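# Place bottles on ledges matching their cap colours

## Task

Put every bottle upright on the wall ledge whose label strip has the same colour as that bottle's cap, with the bottle's entire base resting on the ledge. A bottle that stays there only because the robot is still holding or propping it does not count.

## Robot and tools

Robot: two arms, left_arm and right_arm, each with six joints and a parallel gripper. The names are just labels. In the shared scene frame, left_arm sits on the +y side. The origin is on the table top midway between the arms, +x points out over the table and +z points up. Positions are in metres.

execute_actions takes {"actions": [...]}, a list holding at most one item. An empty list sends nothing, returns the current state and includes camera pictures. An action looks like {"rows": [[...]], "steps": N}. N is 1 to 15 control steps of 1/30 s each and defaults to 15. Because 8 steps are held back, an action needs at least 8. Each row covers one step, and if there are fewer rows than steps the last row repeats. A wait is {"steps": N} with no rows, N up to 300. It sends no command and returns once N steps have passed since the previous result, and your reply time counts toward those steps. Add "pictures": true to get images with an action. If a call is refused, nothing is sent.

Each row has exactly 14 numbers covering both arms, even if only one moves. The first seven are for left_arm: waist, shoulder, elbow, wrist pitch, wrist yaw, wrist roll (absolute target joint angles in radians), then the gripper opening. The next seven are the same for right_arm. Stated joint ranges: waist -2.618 to 3.054, shoulder 0.000 to 3.142, elbow 0.000 to 3.142, wrist pitch -1.571 to 1.571, wrist yaw -1.571 to 1.571, wrist roll -2.094 to 2.094. The actual stops can differ from these by up to 0.036 rad. A target more than 0.036 rad beyond a stated end, and farther out than that joint's last reported angle, gets the call refused. A target past the real stop is clipped to it, and "joint sent to its limit" is reported, sometimes for an earlier action that is still running. If that line is missing, it does not follow that more travel is available. Opening runs from -1 (closed) to +1 (fully open, a pad gap of 0.094 m). It is an absolute setting, not an increment.

Motion is rate limited. On every step the target sent to a joint is kept close to its measured angle: within 0.202 rad for the waist, 0.258 for the shoulder, 0.238 for the elbow, 0.573 for wrist pitch, and 0.522 for wrist yaw and roll. If the targets would move the gripper more than 70 mm from where it is, all joints are scaled back together. A distant target therefore takes several actions. Between calls the arms keep heading for the last row you sent. They stop once everything is nearly still, counting a stall as still, or once a step is HELD. After that only a new action moves them on, though fingers already moving finish their motion.

Result lines:
- Per-arm state: end_effector_position and end_effector_quat_wxyz in the scene frame. These readings can drift from the truth, more so at long reach. end_effector_position is the point between the pads, about 1 cm short of the fingertips. The fingers point along the gripper's +z and close along its y.
- Joint positions and Joint velocities: one block per arm in column order (rad, rad/s), ending with the pad gap in m and m/s.
- grip_measured: measured opening on the command scale, with a fixed per-gripper error of up to about 1 mm.
- Joint torques: total drive output in joint order without the gripper. These are offset, scaled and noisy, and friction can hide loads or fake them.
- "joint command not followed": a clearance check changed or blocked joint targets on some steps. The rest of the row was still carried out.
- HELD: marks steps where your row was not sent, in whole or in part.
- MOTOR HOT: starts at 75 °C. OVER-TEMPERATURE FAULT: at 90 °C the arm pauses for 10 s. At 100 °C that arm and its gripper go limp and drop until cooled. Holding loads heats motors even while you are thinking, so avoid long holds.

Gripping: away from ±1, the fingers move toward the opening whose grip_measured equals your command. To hold something firmly, command about 0.03 below the current grip_measured. A smaller margin gives a lighter grip. Pad force is roughly 50 to 62 N, less on some grippers and on parts under about 2 mm thick, and can spike briefly on first contact. Brief external tugs on held parts or pushes on loose objects may happen.

Cameras: cam_head_left, cam_head_right, cam_left_wrist and cam_right_wrist, each 896x504. Calibration (K, distortion, T_world_to_cam) is supplied. Head cameras can be off by a few degrees and millimetres. Wrist camera poses are computed from joint readings.

zoom_image: {"camera": name, "region": [x0, y0, x1, y1]} in pixels of that camera's latest full image, with (0,0) at top-left and at most 504x504. It returns a detailed close-up.

finished_scene: {"scene": n} with the current scene's number. The bottles must already be standing on their matching ledges without any support from the robot. A reply with no tool call ends everything.

Things to avoid: knocking or placing anything off the table, which ends the scene; arms colliding or pressing on each other; dropping or slamming bottles; hard pushes. Move smoothly, release bottles gently so they stay upright, and then move the gripper clear.

Each tool is called after "Emit:" in YAML: its name, and indented under it one key for each argument.

## Session

Emit:
execute_actions:
  actions: []

Scene clock: 0.00 s of 7600.00 s.
left_arm: end_effector_position=(+0.3799, +0.2883, +0.4029) grip_measured=+1.000 end_effector_quat_wxyz=(+0.705, -0.012, +0.709, +0.021) | right_arm: end_effector_position=(+0.4063, -0.3510, +0.4069) grip_measured=+1.000 end_effector_quat_wxyz=(+0.704, +0.064, +0.704, -0.069)
Joint positions: left_arm=[-0.014  1.064  1.044  0.014 -0.005  0.013  0.094] | right_arm=[ 0.004  1.043  1.044  0.001 -0.004 -0.006  0.094]
Joint velocities: left_arm=[ 0.007  0.002 -0.002  0.007  0.007  0.022  0.   ] | right_arm=[-0.012  0.007 -0.012 -0.022 -0.037 -0.007  0.   ]
Joint torques (N m, as the arm reports them, + toward a larger angle): no reading
Motor temperatures (°C, as the motors report them): left_arm=[23 22 23 23 24 24] | right_arm=[25 24 25 25 25 23]

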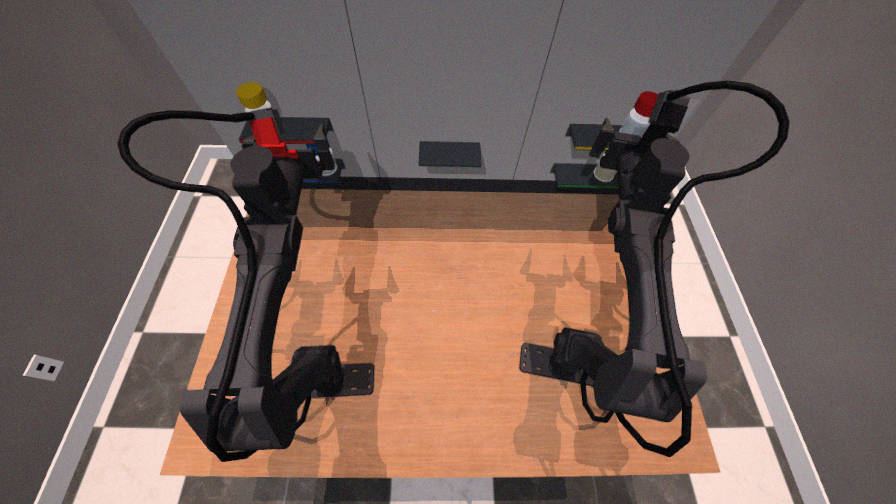

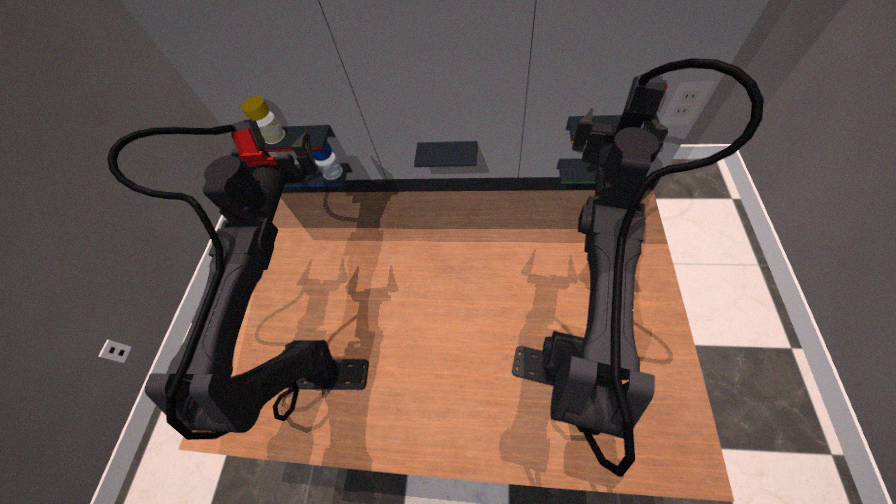

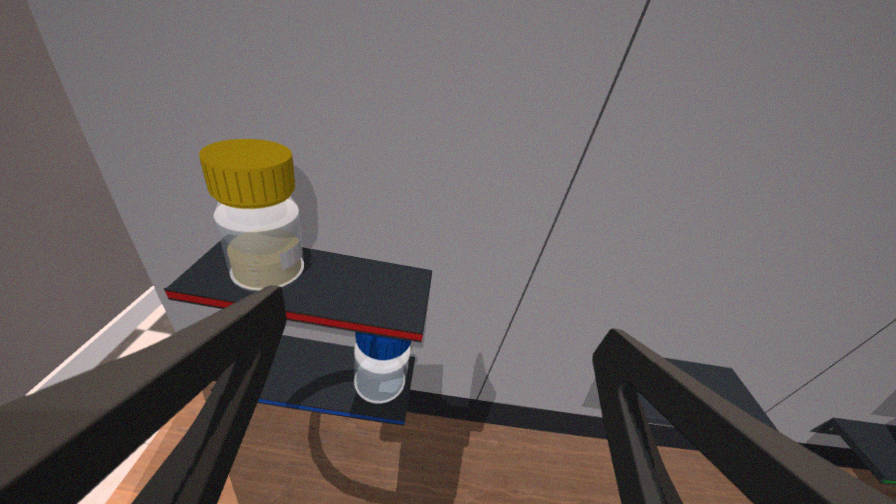

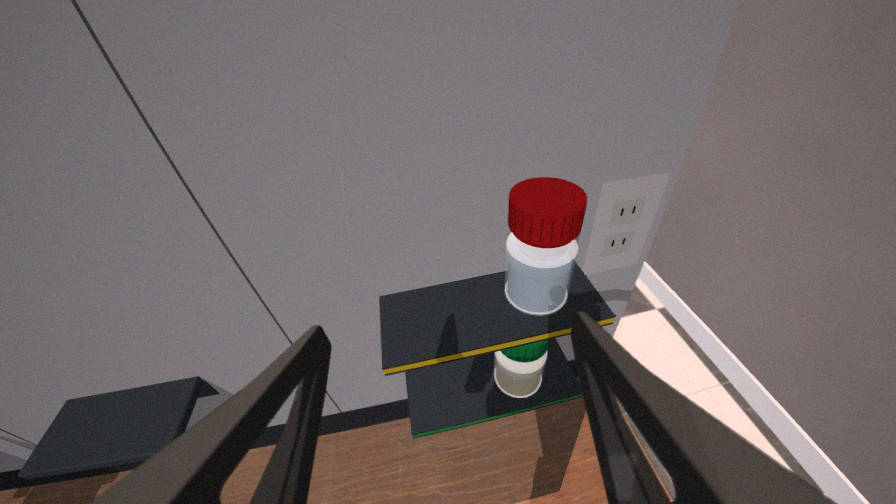

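Emit:
zoom_image:
  camera: "cam_head_right"
  region: [200, 70, 520, 250]

Emit:
zoom_image:
  camera: "cam_head_left"
  region: [400, 70, 720, 250]

Region (200, 70, 520, 250) of cam_head_right's 896x504 image, scaled by 1.575, with more detail than that image has; it fills the top 284 rows of this view, and the rest is white.

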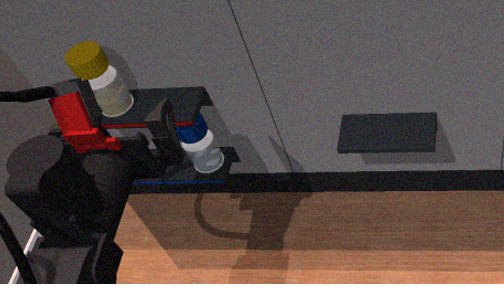

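Region (400, 70, 720, 250) of cam_head_left's 896x504 image, scaled by 1.575, with more detail than that image has; it fills the top 284 rows of this view, and the rest is white.

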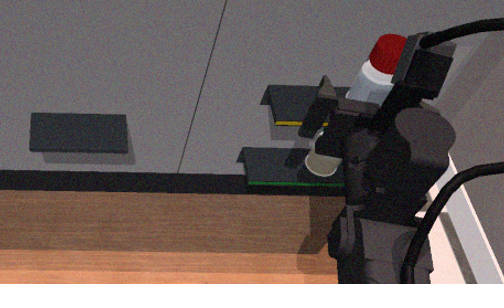

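Emit:
execute_actions:
  actions:
    - {"rows": [[0.25, 1.03, 0.65, 0.38, 0, 0, 1, -0.145, 1.03, 0.65, 0.38, 0, 0, 1]], "steps": 15}

Emit:
execute_actions:
  actions:
    - {"steps": 20}
  pictures: true

Scene clock: 4.93 s of 7600.00 s.
left_arm: end_effector_position=(+0.3582, +0.3885, +0.2849) grip_measured=+1.000 end_effector_quat_wxyz=(+0.661, -0.113, +0.734, +0.108) | right_arm: end_effector_position=(+0.3941, -0.4066, +0.2901) grip_measured=+1.000 end_effector_quat_wxyz=(+0.666, +0.123, +0.726, -0.116)
Joint positions: left_arm=[ 0.252  1.039  0.657  0.28  -0.007  0.009  0.094] | right_arm=[-0.143  1.038  0.66   0.292  0.002 -0.003  0.094]
Joint velocities: left_arm=[ 0.085  0.12  -0.857 -0.022  0.037 -0.066  0.   ] | right_arm=[-0.007  0.281 -0.711 -0.037 -0.007 -0.007  0.   ]
Joint torques (N m, as the arm reports them, + toward a larger angle): left_arm=[-0.69 -2.97  9.46  2.56  0.15 -0.06] | right_arm=[-0.2  -4.87 11.33  2.99 -0.03 -0.01]
Motor temperatures (°C, as the motors report them): left_arm=[23 22 25 24 24 24] | right_arm=[25 24 26 27 25 23]
Steps of this call (steps 1 to 90: nothing new was sent; then 1.70 s passed at rest; steps 91 to 97: the first 7 steps of this action). Readings (joint positions):
91: left_arm=[0.014 1.059 1.004 0.087 0.013 0.013] | right_arm=[-0.015 1.040 1.003 0.077 -0.015 -0.007]
92: left_arm=[0.071 1.044 0.941 0.169 0.019 0.013] | right_arm=[-0.054 1.028 0.939 0.170 -0.017 -0.007]
94: left_arm=[0.188 1.034 0.809 0.256 0.007 0.012] | right_arm=[-0.122 1.019 0.799 0.274 -0.005 -0.005]
97: the state above

Scene clock: 5.60 s of 7600.00 s.
left_arm: end_effector_position=(+0.3588, +0.3888, +0.2867) grip_measured=+1.000 end_effector_quat_wxyz=(+0.676, -0.111, +0.720, +0.110) | right_arm: end_effector_position=(+0.3963, -0.4074, +0.2938) grip_measured=+1.000 end_effector_quat_wxyz=(+0.682, +0.121, +0.711, -0.118)
Joint positions: left_arm=[ 0.253  1.045  0.627  0.356 -0.006  0.009  0.094] | right_arm=[-0.143  1.051  0.636  0.374  0.002 -0.003  0.094]
Joint velocities: left_arm=[-0.022 -0.007  0.012 -0.081  0.051 -0.037  0.   ] | right_arm=[ 0.012 -0.012  0.002  0.066 -0.051 -0.007  0.   ]
Joint torques (N m, as the arm reports them, + toward a larger angle): left_arm=[-0.19 -2.79  7.86  1.79  0.09 -0.08] | right_arm=[-0.2  -4.62  9.44  2.06 -0.02 -0.01]
Motor temperatures (°C, as the motors report them): left_arm=[23 22 25 25 24 24] | right_arm=[25 24 26 27 25 23]
Kept back: nothing.
Steps of this call (steps 1 to 8: the last 8 steps of your previous action; steps 9 to 20: the robot went on to your last target). Readings (joint positions):
1: left_arm=[0.253 1.043 0.635 0.279 -0.007 0.009] | right_arm=[-0.143 1.047 0.643 0.290 0.002 -0.003]
2: left_arm=[0.253 1.045 0.627 0.279 -0.006 0.009] | right_arm=[-0.143 1.051 0.637 0.290 0.002 -0.003]
4: left_arm=[0.253 1.045 0.627 0.298 -0.006 0.009] | right_arm=[-0.143 1.051 0.636 0.309 0.002 -0.003]
8: left_arm=[0.253 1.045 0.627 0.337 -0.006 0.009] | right_arm=[-0.143 1.051 0.636 0.353 0.002 -0.003]
20: the state above
camera_calibration (this result's frames):
cam_left_wrist: T_world_to_cam=[[0.31195, -0.935607, 0.165308, 0.20153], [-0.555445, -0.32075, -0.767203, 0.564914], [0.770823, 0.14751, -0.619736, -0.0712859], [0, 0, 0, 1]] pos_world=[0.30586, 0.380264, 0.355911]
cam_right_wrist: T_world_to_cam=[[-0.329918, -0.941235, -0.0723249, -0.235112], [-0.606492, 0.270048, -0.747824, 0.605219], [0.723409, -0.202856, -0.659946, -0.0551531], [0, 0, 0, 1]] pos_world=[0.329391, -0.395922, 0.399195]

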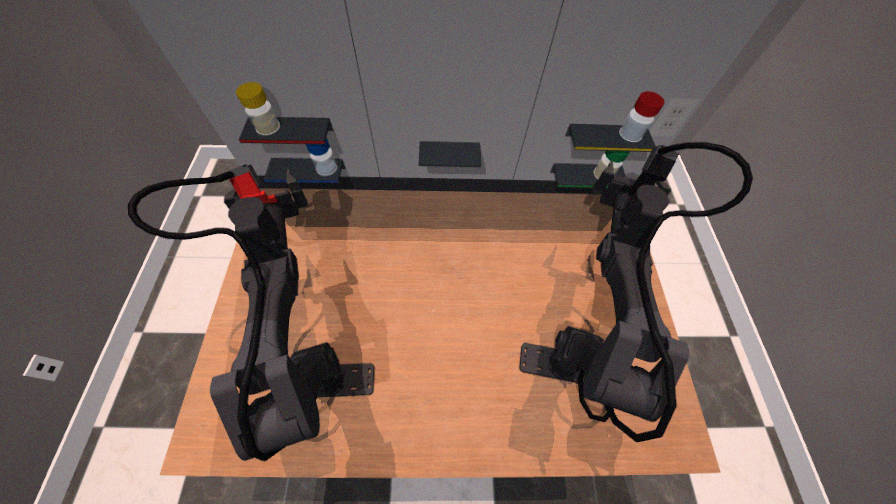

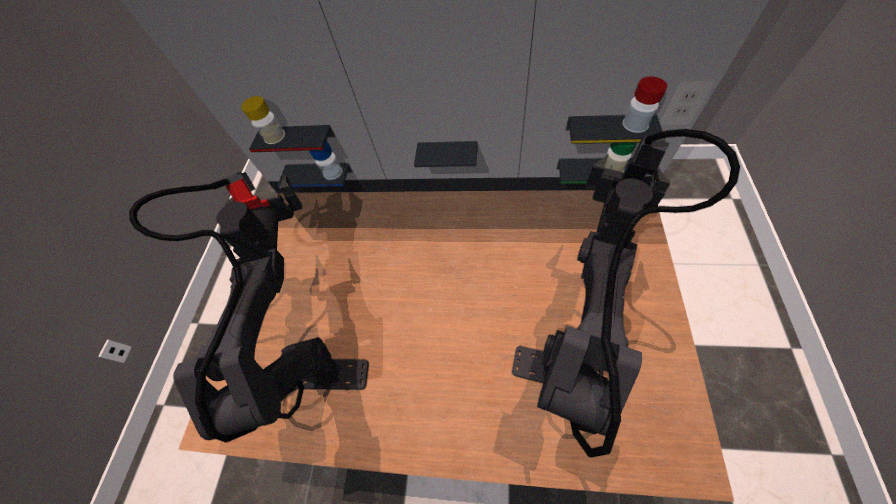

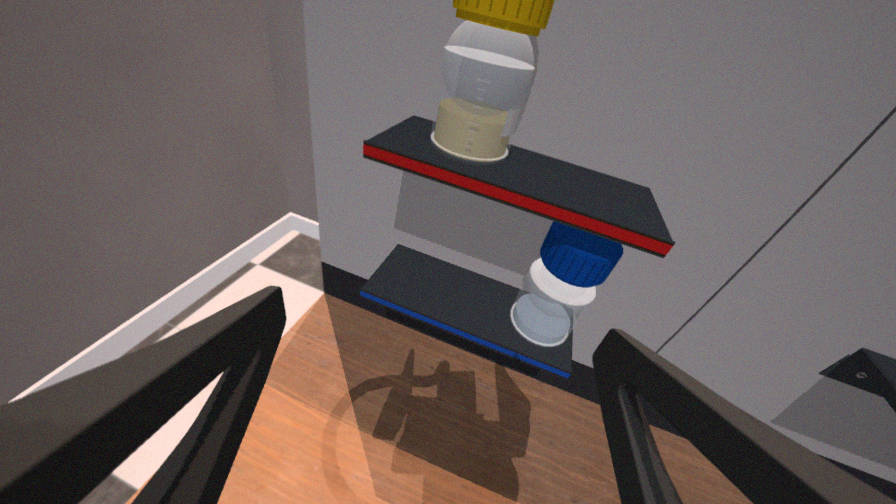

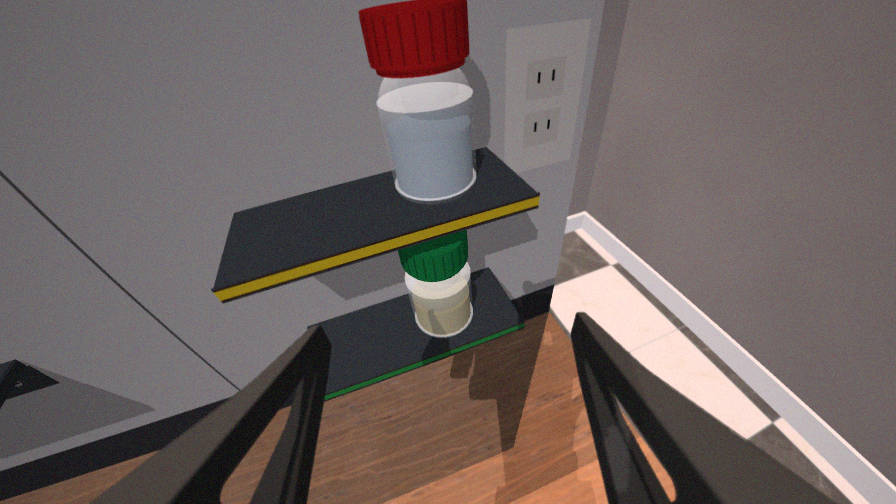

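Emit:
zoom_image:
  camera: "cam_head_left"
  region: [220, 70, 360, 200]

Emit:
zoom_image:
  camera: "cam_head_right"
  region: [220, 70, 360, 200]

Region (220, 70, 360, 200) of cam_head_left's 896x504 image, scaled by 3.600, with more detail than that image has; it fills the top 468 rows of this view, and the rest is white.

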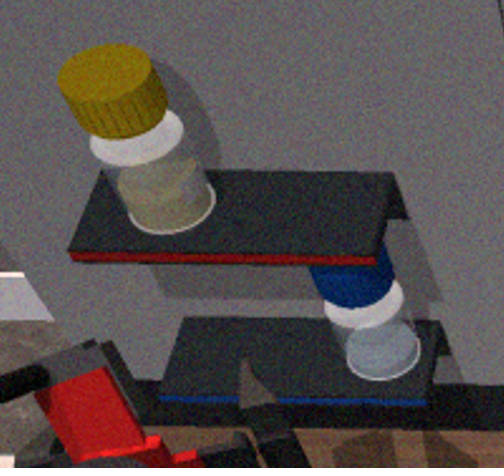

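Region (220, 70, 360, 200) of cam_head_right's 896x504 image, scaled by 3.600, with more detail than that image has; it fills the top 468 rows of this view, and the rest is white.

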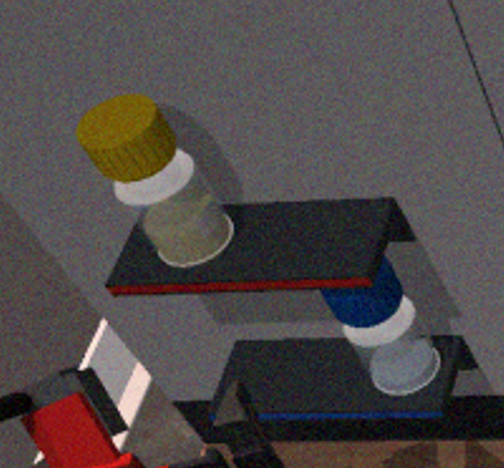

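Emit:
execute_actions:
  actions:
    - {"rows": [[0.248,1.045,0.665,0.385,0,0,1,-0.144,1.04,0.66,0.382,0,0,1],[0.245,1.07,0.69,0.39,0,0,1,-0.143,1.055,0.675,0.386,0,0,1],[0.241,1.105,0.72,0.40,0,0,1,-0.142,1.075,0.695,0.391,0,0,1],[0.237,1.145,0.755,0.41,0,0,1,-0.141,1.10,0.72,0.397,0,0,1],[0.232,1.19,0.795,0.423,0,0,1,-0.139,1.13,0.745,0.404,0,0,1],[0.227,1.235,0.835,0.435,0,0,1,-0.138,1.16,0.775,0.411,0,0,1],[0.222,1.28,0.875,0.447,0,0,1,-0.137,1.19,0.80,0.418,0,0,1],[0.218,1.32,0.91,0.458,0,0,1,-0.136,1.215,0.825,0.424,0,0,1],[0.214,1.355,0.94,0.468,0,0,1,-0.135,1.237,0.847,0.429,0,0,1],[0.212,1.38,0.962,0.475,0,0,1,-0.134,1.253,0.863,0.432,0,0,1],[0.21,1.395,0.975,0.479,0,0,1,-0.133,1.262,0.872,0.434,0,0,1],[0.21,1.40,0.98,0.48,0,0,1,-0.133,1.265,0.875,0.435,0,0,1]], "steps": 15}

Emit:
execute_actions:
  actions:
    - {"steps": 20}
  pictures: true

Scene clock: 10.63 s of 7600.00 s.
left_arm: end_effector_position=(+0.3934, +0.3941, +0.3141) grip_measured=+1.000 end_effector_quat_wxyz=(+0.689, -0.104, +0.709, +0.108) | right_arm: end_effector_position=(+0.4135, -0.4134, +0.3135) grip_measured=+1.000 end_effector_quat_wxyz=(+0.692, +0.119, +0.702, -0.120)
Joint positions: left_arm=[ 0.24   1.188  0.777  0.384 -0.006  0.009  0.094] | right_arm=[-0.143  1.126  0.725  0.388  0.002 -0.003  0.094]
Joint velocities: left_arm=[-0.129  1.272  1.223  0.315  0.037 -0.022  0.   ] | right_arm=[-0.012  0.799  0.862  0.3    0.022 -0.007  0.   ]
Joint torques (N m, as the arm reports them, + toward a larger angle): left_arm=[-0.64 -1.55  7.89  1.71  0.08 -0.06] | right_arm=[ 0.48 -2.52 10.35  1.93 -0.03  0.  ]
Motor temperatures (°C, as the motors report them): left_arm=[23 23 26 26 24 24] | right_arm=[25 24 28 28 25 23]
Steps of this call (steps 1 to 15: the robot went on to your last target; steps 16 to 90: nothing new was sent; then 1.80 s passed at rest; steps 91 to 97: the first 7 steps of this action). Readings (joint positions):
91: left_arm=[0.253 1.045 0.627 0.358 -0.006 0.009] | right_arm=[-0.143 1.051 0.636 0.375 0.002 -0.003]
92: left_arm=[0.253 1.047 0.630 0.358 -0.006 0.009] | right_arm=[-0.143 1.051 0.636 0.376 0.002 -0.003]
94: left_arm=[0.251 1.076 0.665 0.359 -0.006 0.009] | right_arm=[-0.143 1.061 0.652 0.375 0.002 -0.003]
97: the state above

Scene clock: 11.30 s of 7600.00 s.
left_arm: end_effector_position=(+0.4459, +0.3988, +0.3261) grip_measured=+1.000 end_effector_quat_wxyz=(+0.701, -0.095, +0.700, +0.101) | right_arm: end_effector_position=(+0.4439, -0.4241, +0.3307) grip_measured=+1.000 end_effector_quat_wxyz=(+0.703, +0.117, +0.691, -0.122)
Joint positions: left_arm=[ 0.217  1.4    0.946  0.457 -0.005  0.009  0.094] | right_arm=[-0.143  1.259  0.846  0.43   0.002 -0.003  0.094]
Joint velocities: left_arm=[ 0.002  0.002 -0.002  0.081 -0.007 -0.022  0.   ] | right_arm=[ 0.002 -0.007 -0.017 -0.037  0.007 -0.051  0.   ]
Joint torques (N m, as the arm reports them, + toward a larger angle): left_arm=[-0.49 -4.37  8.58  1.8   0.08 -0.08] | right_arm=[ 0.82 -4.5  10.85  2.04 -0.03  0.  ]
Motor temperatures (°C, as the motors report them): left_arm=[23 23 26 26 24 24] | right_arm=[25 24 28 29 25 23]
Kept back: nothing.
Steps of this call (steps 1 to 8: the last 8 steps of your previous action; steps 9 to 20: the robot went on to your last target). Readings (joint positions):
1: left_arm=[0.235 1.232 0.819 0.397 -0.006 0.009] | right_arm=[-0.143 1.154 0.755 0.396 0.002 -0.003]
2: left_arm=[0.230 1.276 0.859 0.411 -0.006 0.009] | right_arm=[-0.143 1.182 0.783 0.404 0.002 -0.003]
4: left_arm=[0.222 1.347 0.918 0.434 -0.006 0.009] | right_arm=[-0.143 1.228 0.825 0.418 0.002 -0.003]
8: left_arm=[0.217 1.398 0.946 0.449 -0.005 0.009] | right_arm=[-0.143 1.259 0.846 0.428 0.002 -0.003]
20: the state above
camera_calibration (this result's frames):
cam_left_wrist: T_world_to_cam=[[0.267379, -0.949217, 0.165818, 0.202432], [-0.516952, -0.286528, -0.806637, 0.628787], [0.813185, 0.129958, -0.567311, -0.144454], [0, 0, 0, 1]] pos_world=[0.388394, 0.39109, 0.391685]
cam_right_wrist: T_world_to_cam=[[-0.325993, -0.942617, -0.0721188, -0.234915], [-0.564849, 0.255382, -0.784682, 0.653649], [0.758073, -0.215065, -0.615689, -0.10378], [0, 0, 0, 1]] pos_world=[0.371305, -0.410684, 0.432069]

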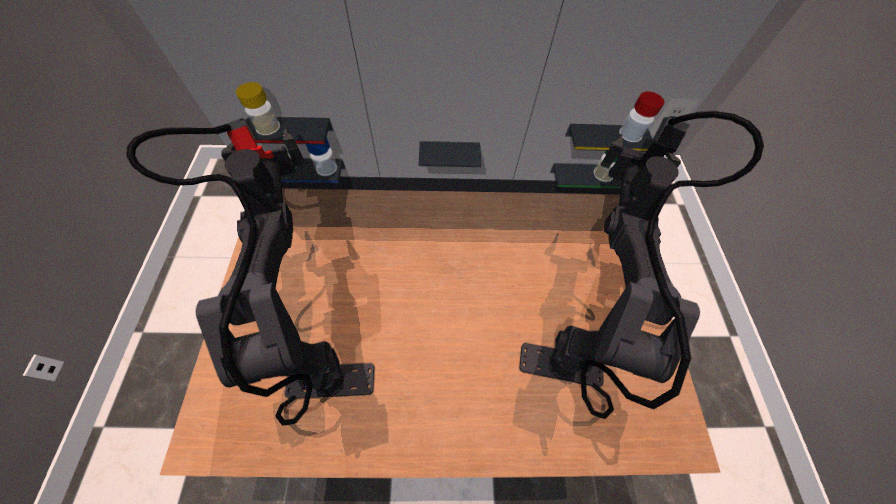

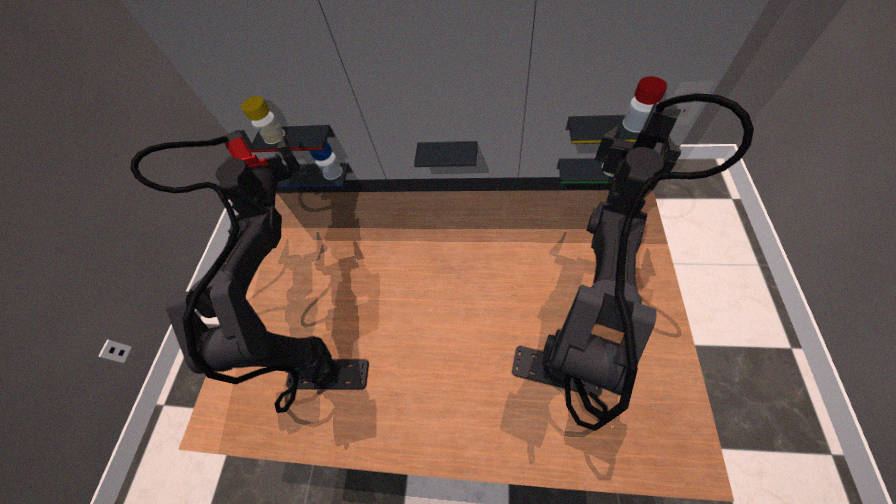

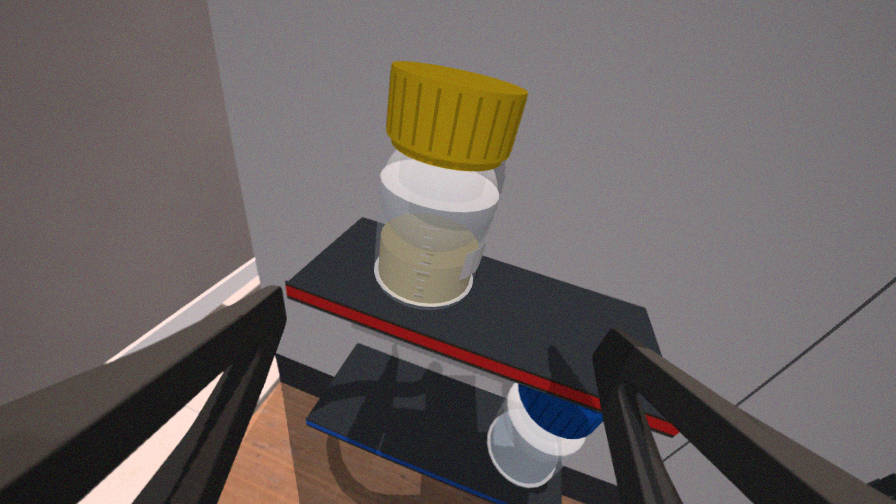

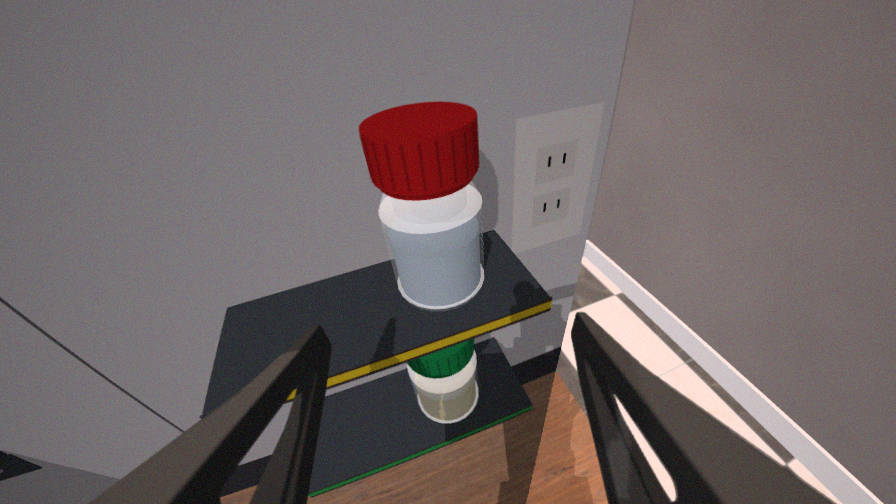

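Emit:
execute_actions:
  actions:
    - {"rows": [[0.215,1.41,0.985,0.484,0,0,1,-0.132,1.275,0.882,0.437,0,0,1],[0.215,1.425,0.995,0.49,0,0,1,-0.131,1.29,0.892,0.439,0,0,1],[0.215,1.445,1.005,0.499,0,0,1,-0.13,1.31,0.906,0.442,0,0,1],[0.215,1.47,1.02,0.51,0,0,1,-0.129,1.33,0.922,0.445,0,0,1],[0.215,1.495,1.035,0.521,0,0,1,-0.128,1.355,0.94,0.45,0,0,1],[0.215,1.52,1.05,0.532,0,0,1,-0.127,1.38,0.958,0.454,0,0,1],[0.215,1.542,1.062,0.541,0,0,1,-0.126,1.40,0.974,0.457,0,0,1],[0.215,1.56,1.072,0.549,0,0,1,-0.126,1.416,0.987,0.46,0,0,1],[0.215,1.57,1.078,0.553,0,0,1,-0.126,1.426,0.994,0.461,0,0,1],[0.215,1.575,1.08,0.555,0,0,1,-0.126,1.43,0.997,0.462,0,0,1]], "steps": 15}

Emit:
execute_actions:
  actions:
    - {"steps": 20}
  pictures: true

Scene clock: 14.47 s of 7600.00 s.
left_arm: end_effector_position=(+0.4660, +0.4045, +0.3294) grip_measured=+1.000 end_effector_quat_wxyz=(+0.708, -0.094, +0.693, +0.102) | right_arm: end_effector_position=(+0.4638, -0.4311, +0.3354) grip_measured=+1.000 end_effector_quat_wxyz=(+0.704, +0.117, +0.689, -0.122)
Joint positions: left_arm=[ 0.217  1.483  1.012  0.495 -0.005  0.009  0.094] | right_arm=[-0.143  1.344  0.921  0.446  0.002 -0.003  0.094]
Joint velocities: left_arm=[ 0.012  0.686  0.462  0.344 -0.051 -0.022  0.   ] | right_arm=[ 0.002  0.686  0.515  0.139 -0.037 -0.037  0.   ]
Joint torques (N m, as the arm reports them, + toward a larger angle): left_arm=[-0.15 -3.91  7.84  1.56  0.08 -0.08] | right_arm=[ 1.4  -4.66 10.14  1.91 -0.03 -0.01]
Motor temperatures (°C, as the motors report them): left_arm=[23 23 27 27 24 24] | right_arm=[25 24 29 29 25 23]
Steps of this call (steps 1 to 15: the robot went on to your last target; steps 16 to 88: nothing new was sent; steps 89 to 95: the first 7 steps of this action). Readings (joint positions):
89: left_arm=[0.217 1.400 0.946 0.458 -0.005 0.009] | right_arm=[-0.143 1.259 0.846 0.430 0.002 -0.003]
90: left_arm=[0.217 1.401 0.948 0.458 -0.005 0.009] | right_arm=[-0.143 1.262 0.849 0.431 0.002 -0.003]
92: left_arm=[0.217 1.420 0.965 0.466 -0.005 0.009] | right_arm=[-0.143 1.282 0.868 0.433 0.002 -0.003]
95: the state above

Scene clock: 15.13 s of 7600.00 s.
left_arm: end_effector_position=(+0.4864, +0.4102, +0.3087) grip_measured=+1.000 end_effector_quat_wxyz=(+0.699, -0.095, +0.702, +0.101) | right_arm: end_effector_position=(+0.4829, -0.4379, +0.3225) grip_measured=+1.000 end_effector_quat_wxyz=(+0.695, +0.119, +0.699, -0.121)
Joint positions: left_arm=[ 0.217  1.579  1.045  0.532 -0.005  0.009  0.094] | right_arm=[-0.143  1.43   0.966  0.459  0.002 -0.003  0.094]
Joint velocities: left_arm=[-0.007 -0.002 -0.012 -0.037 -0.051 -0.022  0.   ] | right_arm=[-0.007  0.002 -0.007  0.022 -0.037  0.037  0.   ]
Joint torques (N m, as the arm reports them, + toward a larger angle): left_arm=[-0.16 -6.08  8.58  1.79  0.08 -0.08] | right_arm=[ 1.34 -6.52 11.05  2.05 -0.02  0.  ]
Motor temperatures (°C, as the motors report them): left_arm=[23 23 27 27 24 24] | right_arm=[25 24 29 29 25 23]
Kept back: nothing.
Steps of this call (steps 1 to 8: the last 8 steps of your previous action; steps 9 to 20: the robot went on to your last target). Readings (joint positions):
1: left_arm=[0.217 1.507 1.026 0.505 -0.005 0.009] | right_arm=[-0.143 1.367 0.938 0.451 0.002 -0.003]
2: left_arm=[0.217 1.530 1.036 0.513 -0.005 0.009] | right_arm=[-0.143 1.388 0.951 0.454 0.002 -0.003]
4: left_arm=[0.217 1.561 1.045 0.520 -0.005 0.009] | right_arm=[-0.143 1.417 0.965 0.457 0.002 -0.003]
8: left_arm=[0.217 1.579 1.045 0.520 -0.005 0.009] | right_arm=[-0.143 1.430 0.966 0.456 0.002 -0.003]
20: the state above
camera_calibration (this result's frames):
cam_left_wrist: T_world_to_cam=[[0.268354, -0.948944, 0.165805, 0.204668], [-0.521682, -0.287852, -0.803112, 0.640709], [0.809836, 0.12902, -0.572294, -0.185211], [0, 0, 0, 1]] pos_world=[0.429314, 0.402544, 0.374631]
cam_right_wrist: T_world_to_cam=[[-0.327525, -0.942078, -0.0722278, -0.234731], [-0.581358, 0.261196, -0.770584, 0.678719], [0.744815, -0.210395, -0.633233, -0.127289], [0, 0, 0, 1]] pos_world=[0.412505, -0.425195, 0.425452]

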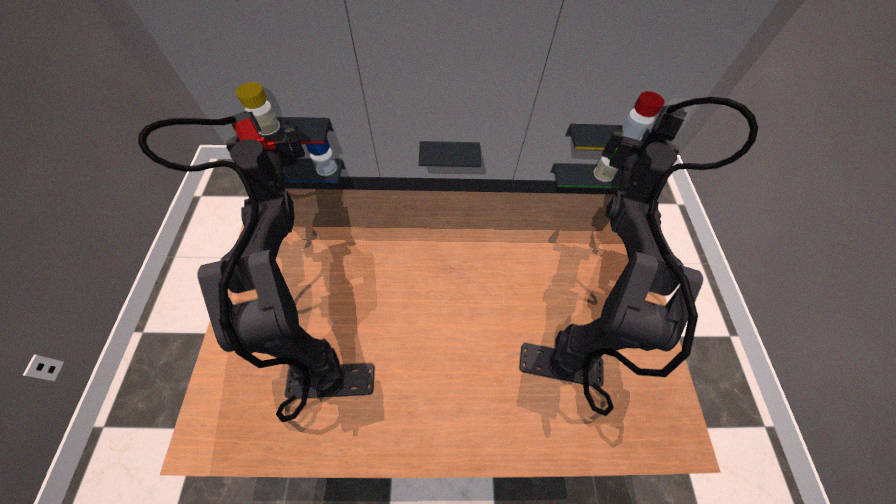

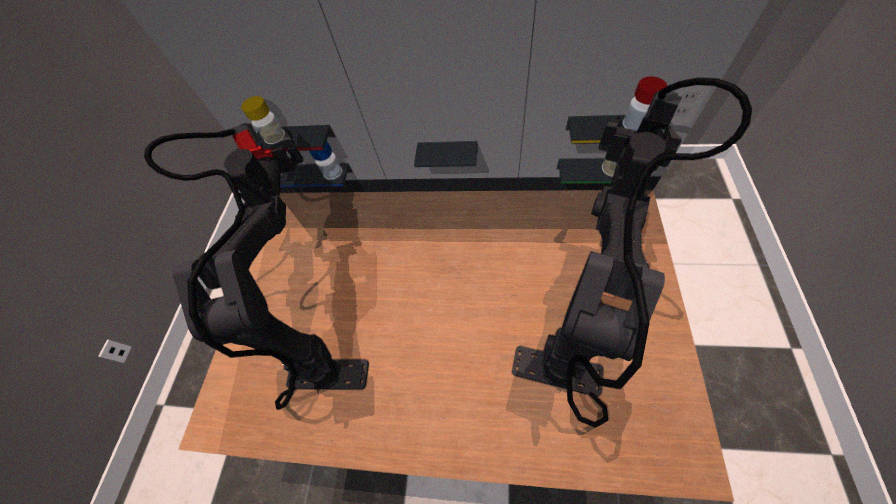

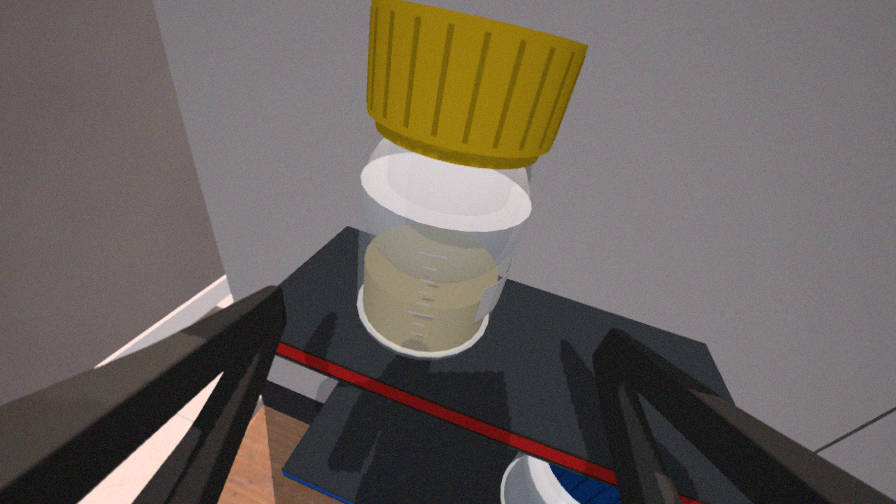

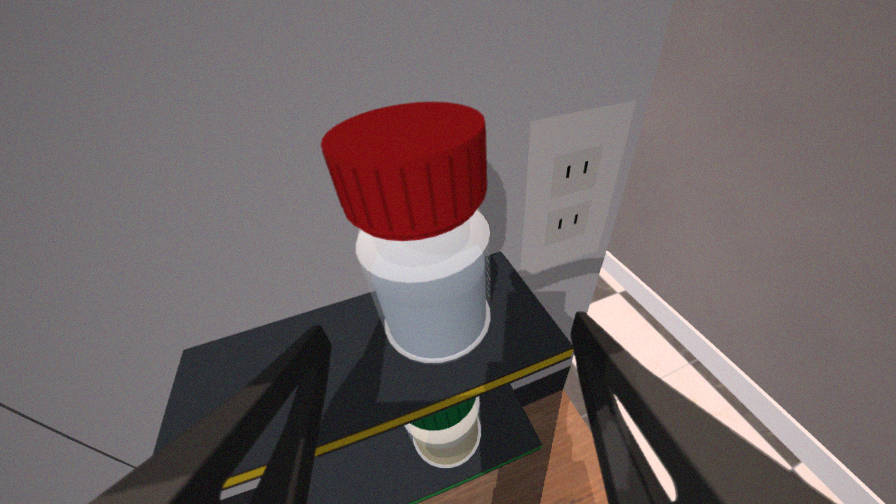

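Emit:
execute_actions:
  actions:
    - {"rows": [[0.215,1.583,1.087,0.555,0,0,1,-0.14,1.438,1.002,0.464,0,0,1],[0.215,1.595,1.098,0.555,0,0,1,-0.14,1.45,1.011,0.468,0,0,1],[0.215,1.612,1.113,0.555,0,0,1,-0.14,1.468,1.024,0.473,0,0,1],[0.215,1.63,1.132,0.555,0,0,1,-0.14,1.488,1.04,0.478,0,0,1],[0.215,1.65,1.152,0.555,0,0,1,-0.14,1.51,1.057,0.484,0,0,1],[0.215,1.668,1.172,0.555,0,0,1,-0.14,1.53,1.074,0.489,0,0,1],[0.215,1.685,1.19,0.555,0,0,1,-0.14,1.548,1.089,0.494,0,0,1],[0.215,1.698,1.205,0.555,0,0,1,-0.14,1.562,1.101,0.497,0,0,1],[0.215,1.706,1.215,0.555,0,0,1,-0.14,1.571,1.109,0.499,0,0,1],[0.215,1.71,1.22,0.555,0,0,1,-0.14,1.575,1.113,0.50,0,0,1]], "steps": 15}

Emit:
execute_actions:
  actions:
    - {"steps": 18}
  pictures: true

Scene clock: 17.30 s of 7600.00 s.
left_arm: end_effector_position=(+0.5035, +0.4150, +0.3200) grip_measured=+1.000 end_effector_quat_wxyz=(+0.708, -0.094, +0.692, +0.102) | right_arm: end_effector_position=(+0.4995, -0.4437, +0.3315) grip_measured=+1.000 end_effector_quat_wxyz=(+0.703, +0.117, +0.691, -0.122)
Joint positions: left_arm=[ 0.217  1.641  1.128  0.537 -0.005  0.009  0.094] | right_arm=[-0.143  1.497  1.037  0.478  0.002 -0.003  0.094]
Joint velocities: left_arm=[0.022 0.51  0.574 0.022 0.007 0.037 0.   ] | right_arm=[ 0.022  0.554  0.486  0.183  0.051 -0.037  0.   ]
Joint torques (N m, as the arm reports them, + toward a larger angle): left_arm=[-0.16 -5.32  8.07  1.69  0.08 -0.09] | right_arm=[ 0.22 -5.99 10.05  1.89 -0.04  0.  ]
Motor temperatures (°C, as the motors report them): left_arm=[23 23 28 27 24 24] | right_arm=[25 24 29 30 25 23]
Steps of this call (steps 1 to 15: the robot went on to your last target; steps 16 to 58: nothing new was sent; steps 59 to 65: the first 7 steps of this action). Readings (joint positions):
59: left_arm=[0.217 1.579 1.045 0.532 -0.005 0.009] | right_arm=[-0.143 1.430 0.966 0.459 0.002 -0.003]
60: left_arm=[0.217 1.580 1.047 0.532 -0.005 0.009] | right_arm=[-0.143 1.431 0.967 0.459 0.002 -0.003]
62: left_arm=[0.217 1.594 1.069 0.532 -0.005 0.009] | right_arm=[-0.143 1.446 0.986 0.461 0.002 -0.003]
65: the state above

Scene clock: 17.90 s of 7600.00 s.
left_arm: end_effector_position=(+0.5197, +0.4195, +0.3137) grip_measured=+1.000 end_effector_quat_wxyz=(+0.706, -0.094, +0.695, +0.102) | right_arm: end_effector_position=(+0.5170, -0.4499, +0.3207) grip_measured=+1.000 end_effector_quat_wxyz=(+0.698, +0.118, +0.696, -0.121)
Joint positions: left_arm=[ 0.217  1.708  1.184  0.54  -0.005  0.009  0.094] | right_arm=[-0.143  1.574  1.082  0.496  0.002 -0.003  0.094]
Joint velocities: left_arm=[ 0.012 -0.007 -0.002  0.051  0.037 -0.007  0.   ] | right_arm=[-0.012 -0.012  0.007 -0.051  0.095  0.037  0.   ]
Joint torques (N m, as the arm reports them, + toward a larger angle): left_arm=[-0.16 -6.72  8.65  1.69  0.08 -0.08] | right_arm=[ 0.23 -7.88 10.97  2.06 -0.03 -0.01]
Motor temperatures (°C, as the motors report them): left_arm=[23 23 28 27 24 24] | right_arm=[25 25 30 30 25 23]
Kept back: nothing.
Steps of this call (steps 1 to 8: the last 8 steps of your previous action; steps 9 to 18: the robot went on to your last target). Readings (joint positions):
1: left_arm=[0.217 1.659 1.148 0.538 -0.005 0.009] | right_arm=[-0.143 1.516 1.053 0.484 0.002 -0.003]
2: left_arm=[0.217 1.674 1.164 0.539 -0.005 0.009] | right_arm=[-0.143 1.534 1.067 0.488 0.002 -0.003]
4: left_arm=[0.217 1.697 1.182 0.540 -0.005 0.009] | right_arm=[-0.143 1.560 1.081 0.493 0.002 -0.003]
8: left_arm=[0.217 1.708 1.184 0.540 -0.005 0.009] | right_arm=[-0.143 1.574 1.082 0.493 0.002 -0.003]
18: the state above
camera_calibration (this result's frames):
cam_left_wrist: T_world_to_cam=[[0.265308, -0.949797, 0.165825, 0.20569], [-0.50683, -0.283695, -0.814027, 0.658712], [0.820204, 0.131922, -0.556652, -0.222069], [0, 0, 0, 1]] pos_world=[0.461426, 0.411532, 0.378485]
cam_right_wrist: T_world_to_cam=[[-0.326876, -0.942306, -0.0721861, -0.235456], [-0.574399, 0.258745, -0.776606, 0.697532], [0.750478, -0.21239, -0.625838, -0.162495], [0, 0, 0, 1]] pos_world=[0.445646, -0.436867, 0.423015]

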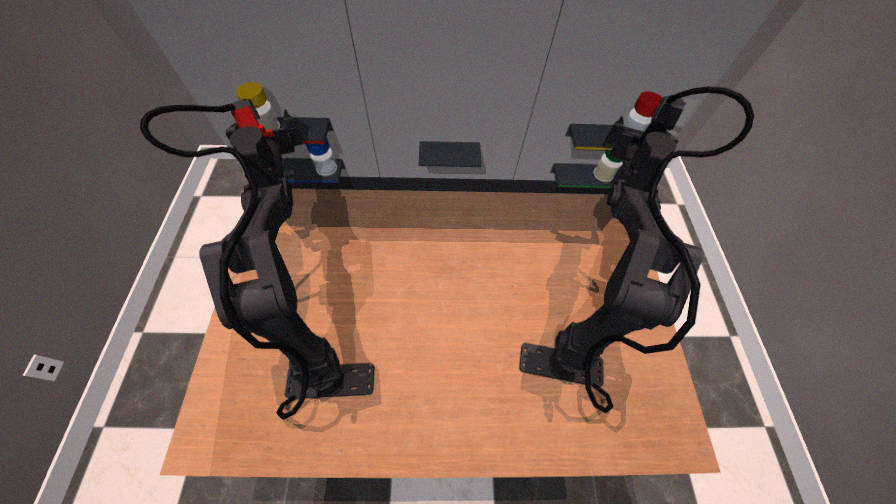

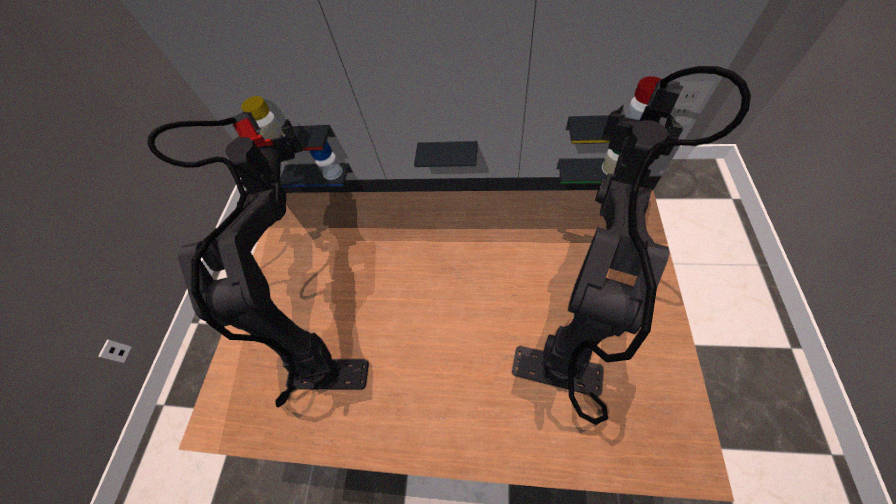

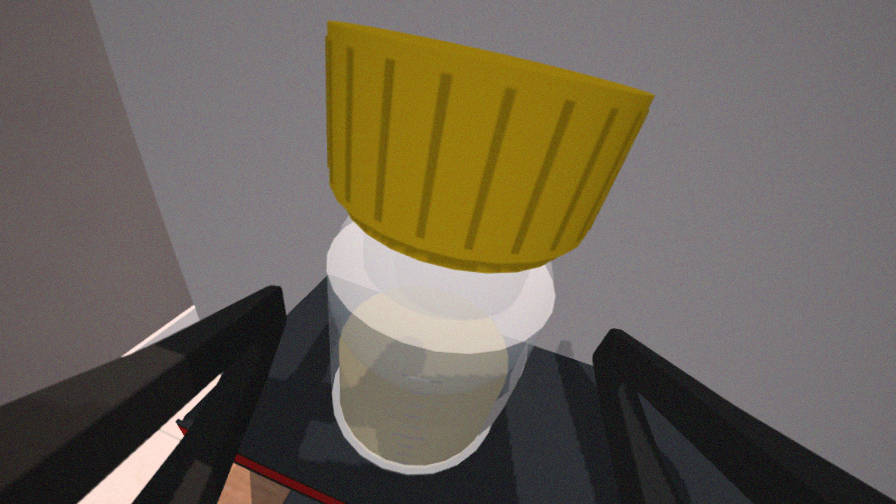

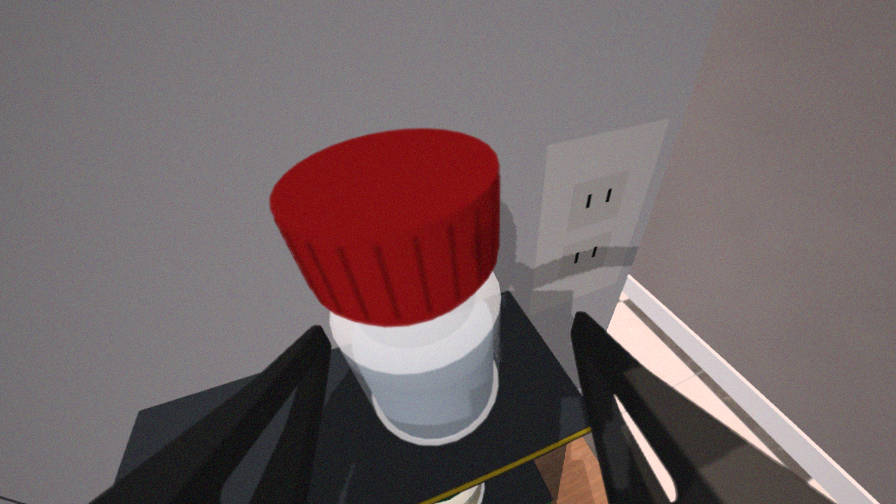

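Emit:
execute_actions:
  actions:
    - {"rows": [[0.215,1.715,1.22,0.555,0,0,1,-0.132,1.575,1.113,0.50,0,0,1],[0.215,1.72,1.22,0.555,0,0,1,-0.126,1.575,1.113,0.50,0,0,1],[0.215,1.723,1.22,0.555,0,0,1,-0.122,1.575,1.113,0.50,0,0,1],[0.215,1.723,1.22,0.555,0,0,1,-0.119,1.575,1.113,0.50,0,0,1],[0.215,1.723,1.22,0.555,0,0,1,-0.117,1.575,1.113,0.50,0,0,1]], "steps": 15}

Scene clock: 25.93 s of 7600.00 s.
left_arm: end_effector_position=(+0.5197, +0.4195, +0.3137) grip_measured=+1.000 end_effector_quat_wxyz=(+0.706, -0.094, +0.695, +0.102) | right_arm: end_effector_position=(+0.5189, -0.4441, +0.3207) grip_measured=+1.000 end_effector_quat_wxyz=(+0.699, +0.114, +0.696, -0.117)
Joint positions: left_arm=[ 0.217  1.708  1.184  0.54  -0.005  0.009  0.094] | right_arm=[-0.131  1.574  1.082  0.496  0.002 -0.003  0.094]
Joint velocities: left_arm=[ 0.002  0.007  0.017 -0.037  0.022 -0.007  0.   ] | right_arm=[ 0.071 -0.002 -0.002 -0.037 -0.037 -0.007  0.   ]
Joint torques (N m, as the arm reports them, + toward a larger angle): left_arm=[-0.16 -5.74  8.63  1.72  0.08 -0.08] | right_arm=[ 0.77 -7.85 10.97  2.04 -0.03  0.  ]
Motor temperatures (°C, as the motors report them): left_arm=[23 25 29 28 24 24] | right_arm=[25 26 31 31 25 23]
Steps of this call (steps 1 to 15: the robot went on to your last target; steps 16 to 90: nothing new was sent; then 4.80 s passed at rest; steps 91 to 97: the first 7 steps of this action). Readings (joint positions):
91: left_arm=[0.217 1.708 1.184 0.540 -0.005 0.009] | right_arm=[-0.143 1.574 1.082 0.496 0.002 -0.003]
92: left_arm=[0.217 1.708 1.184 0.540 -0.005 0.009] | right_arm=[-0.143 1.574 1.082 0.496 0.002 -0.003]
94: left_arm=[0.217 1.708 1.184 0.540 -0.005 0.009] | right_arm=[-0.140 1.574 1.082 0.496 0.002 -0.003]
97: the state above


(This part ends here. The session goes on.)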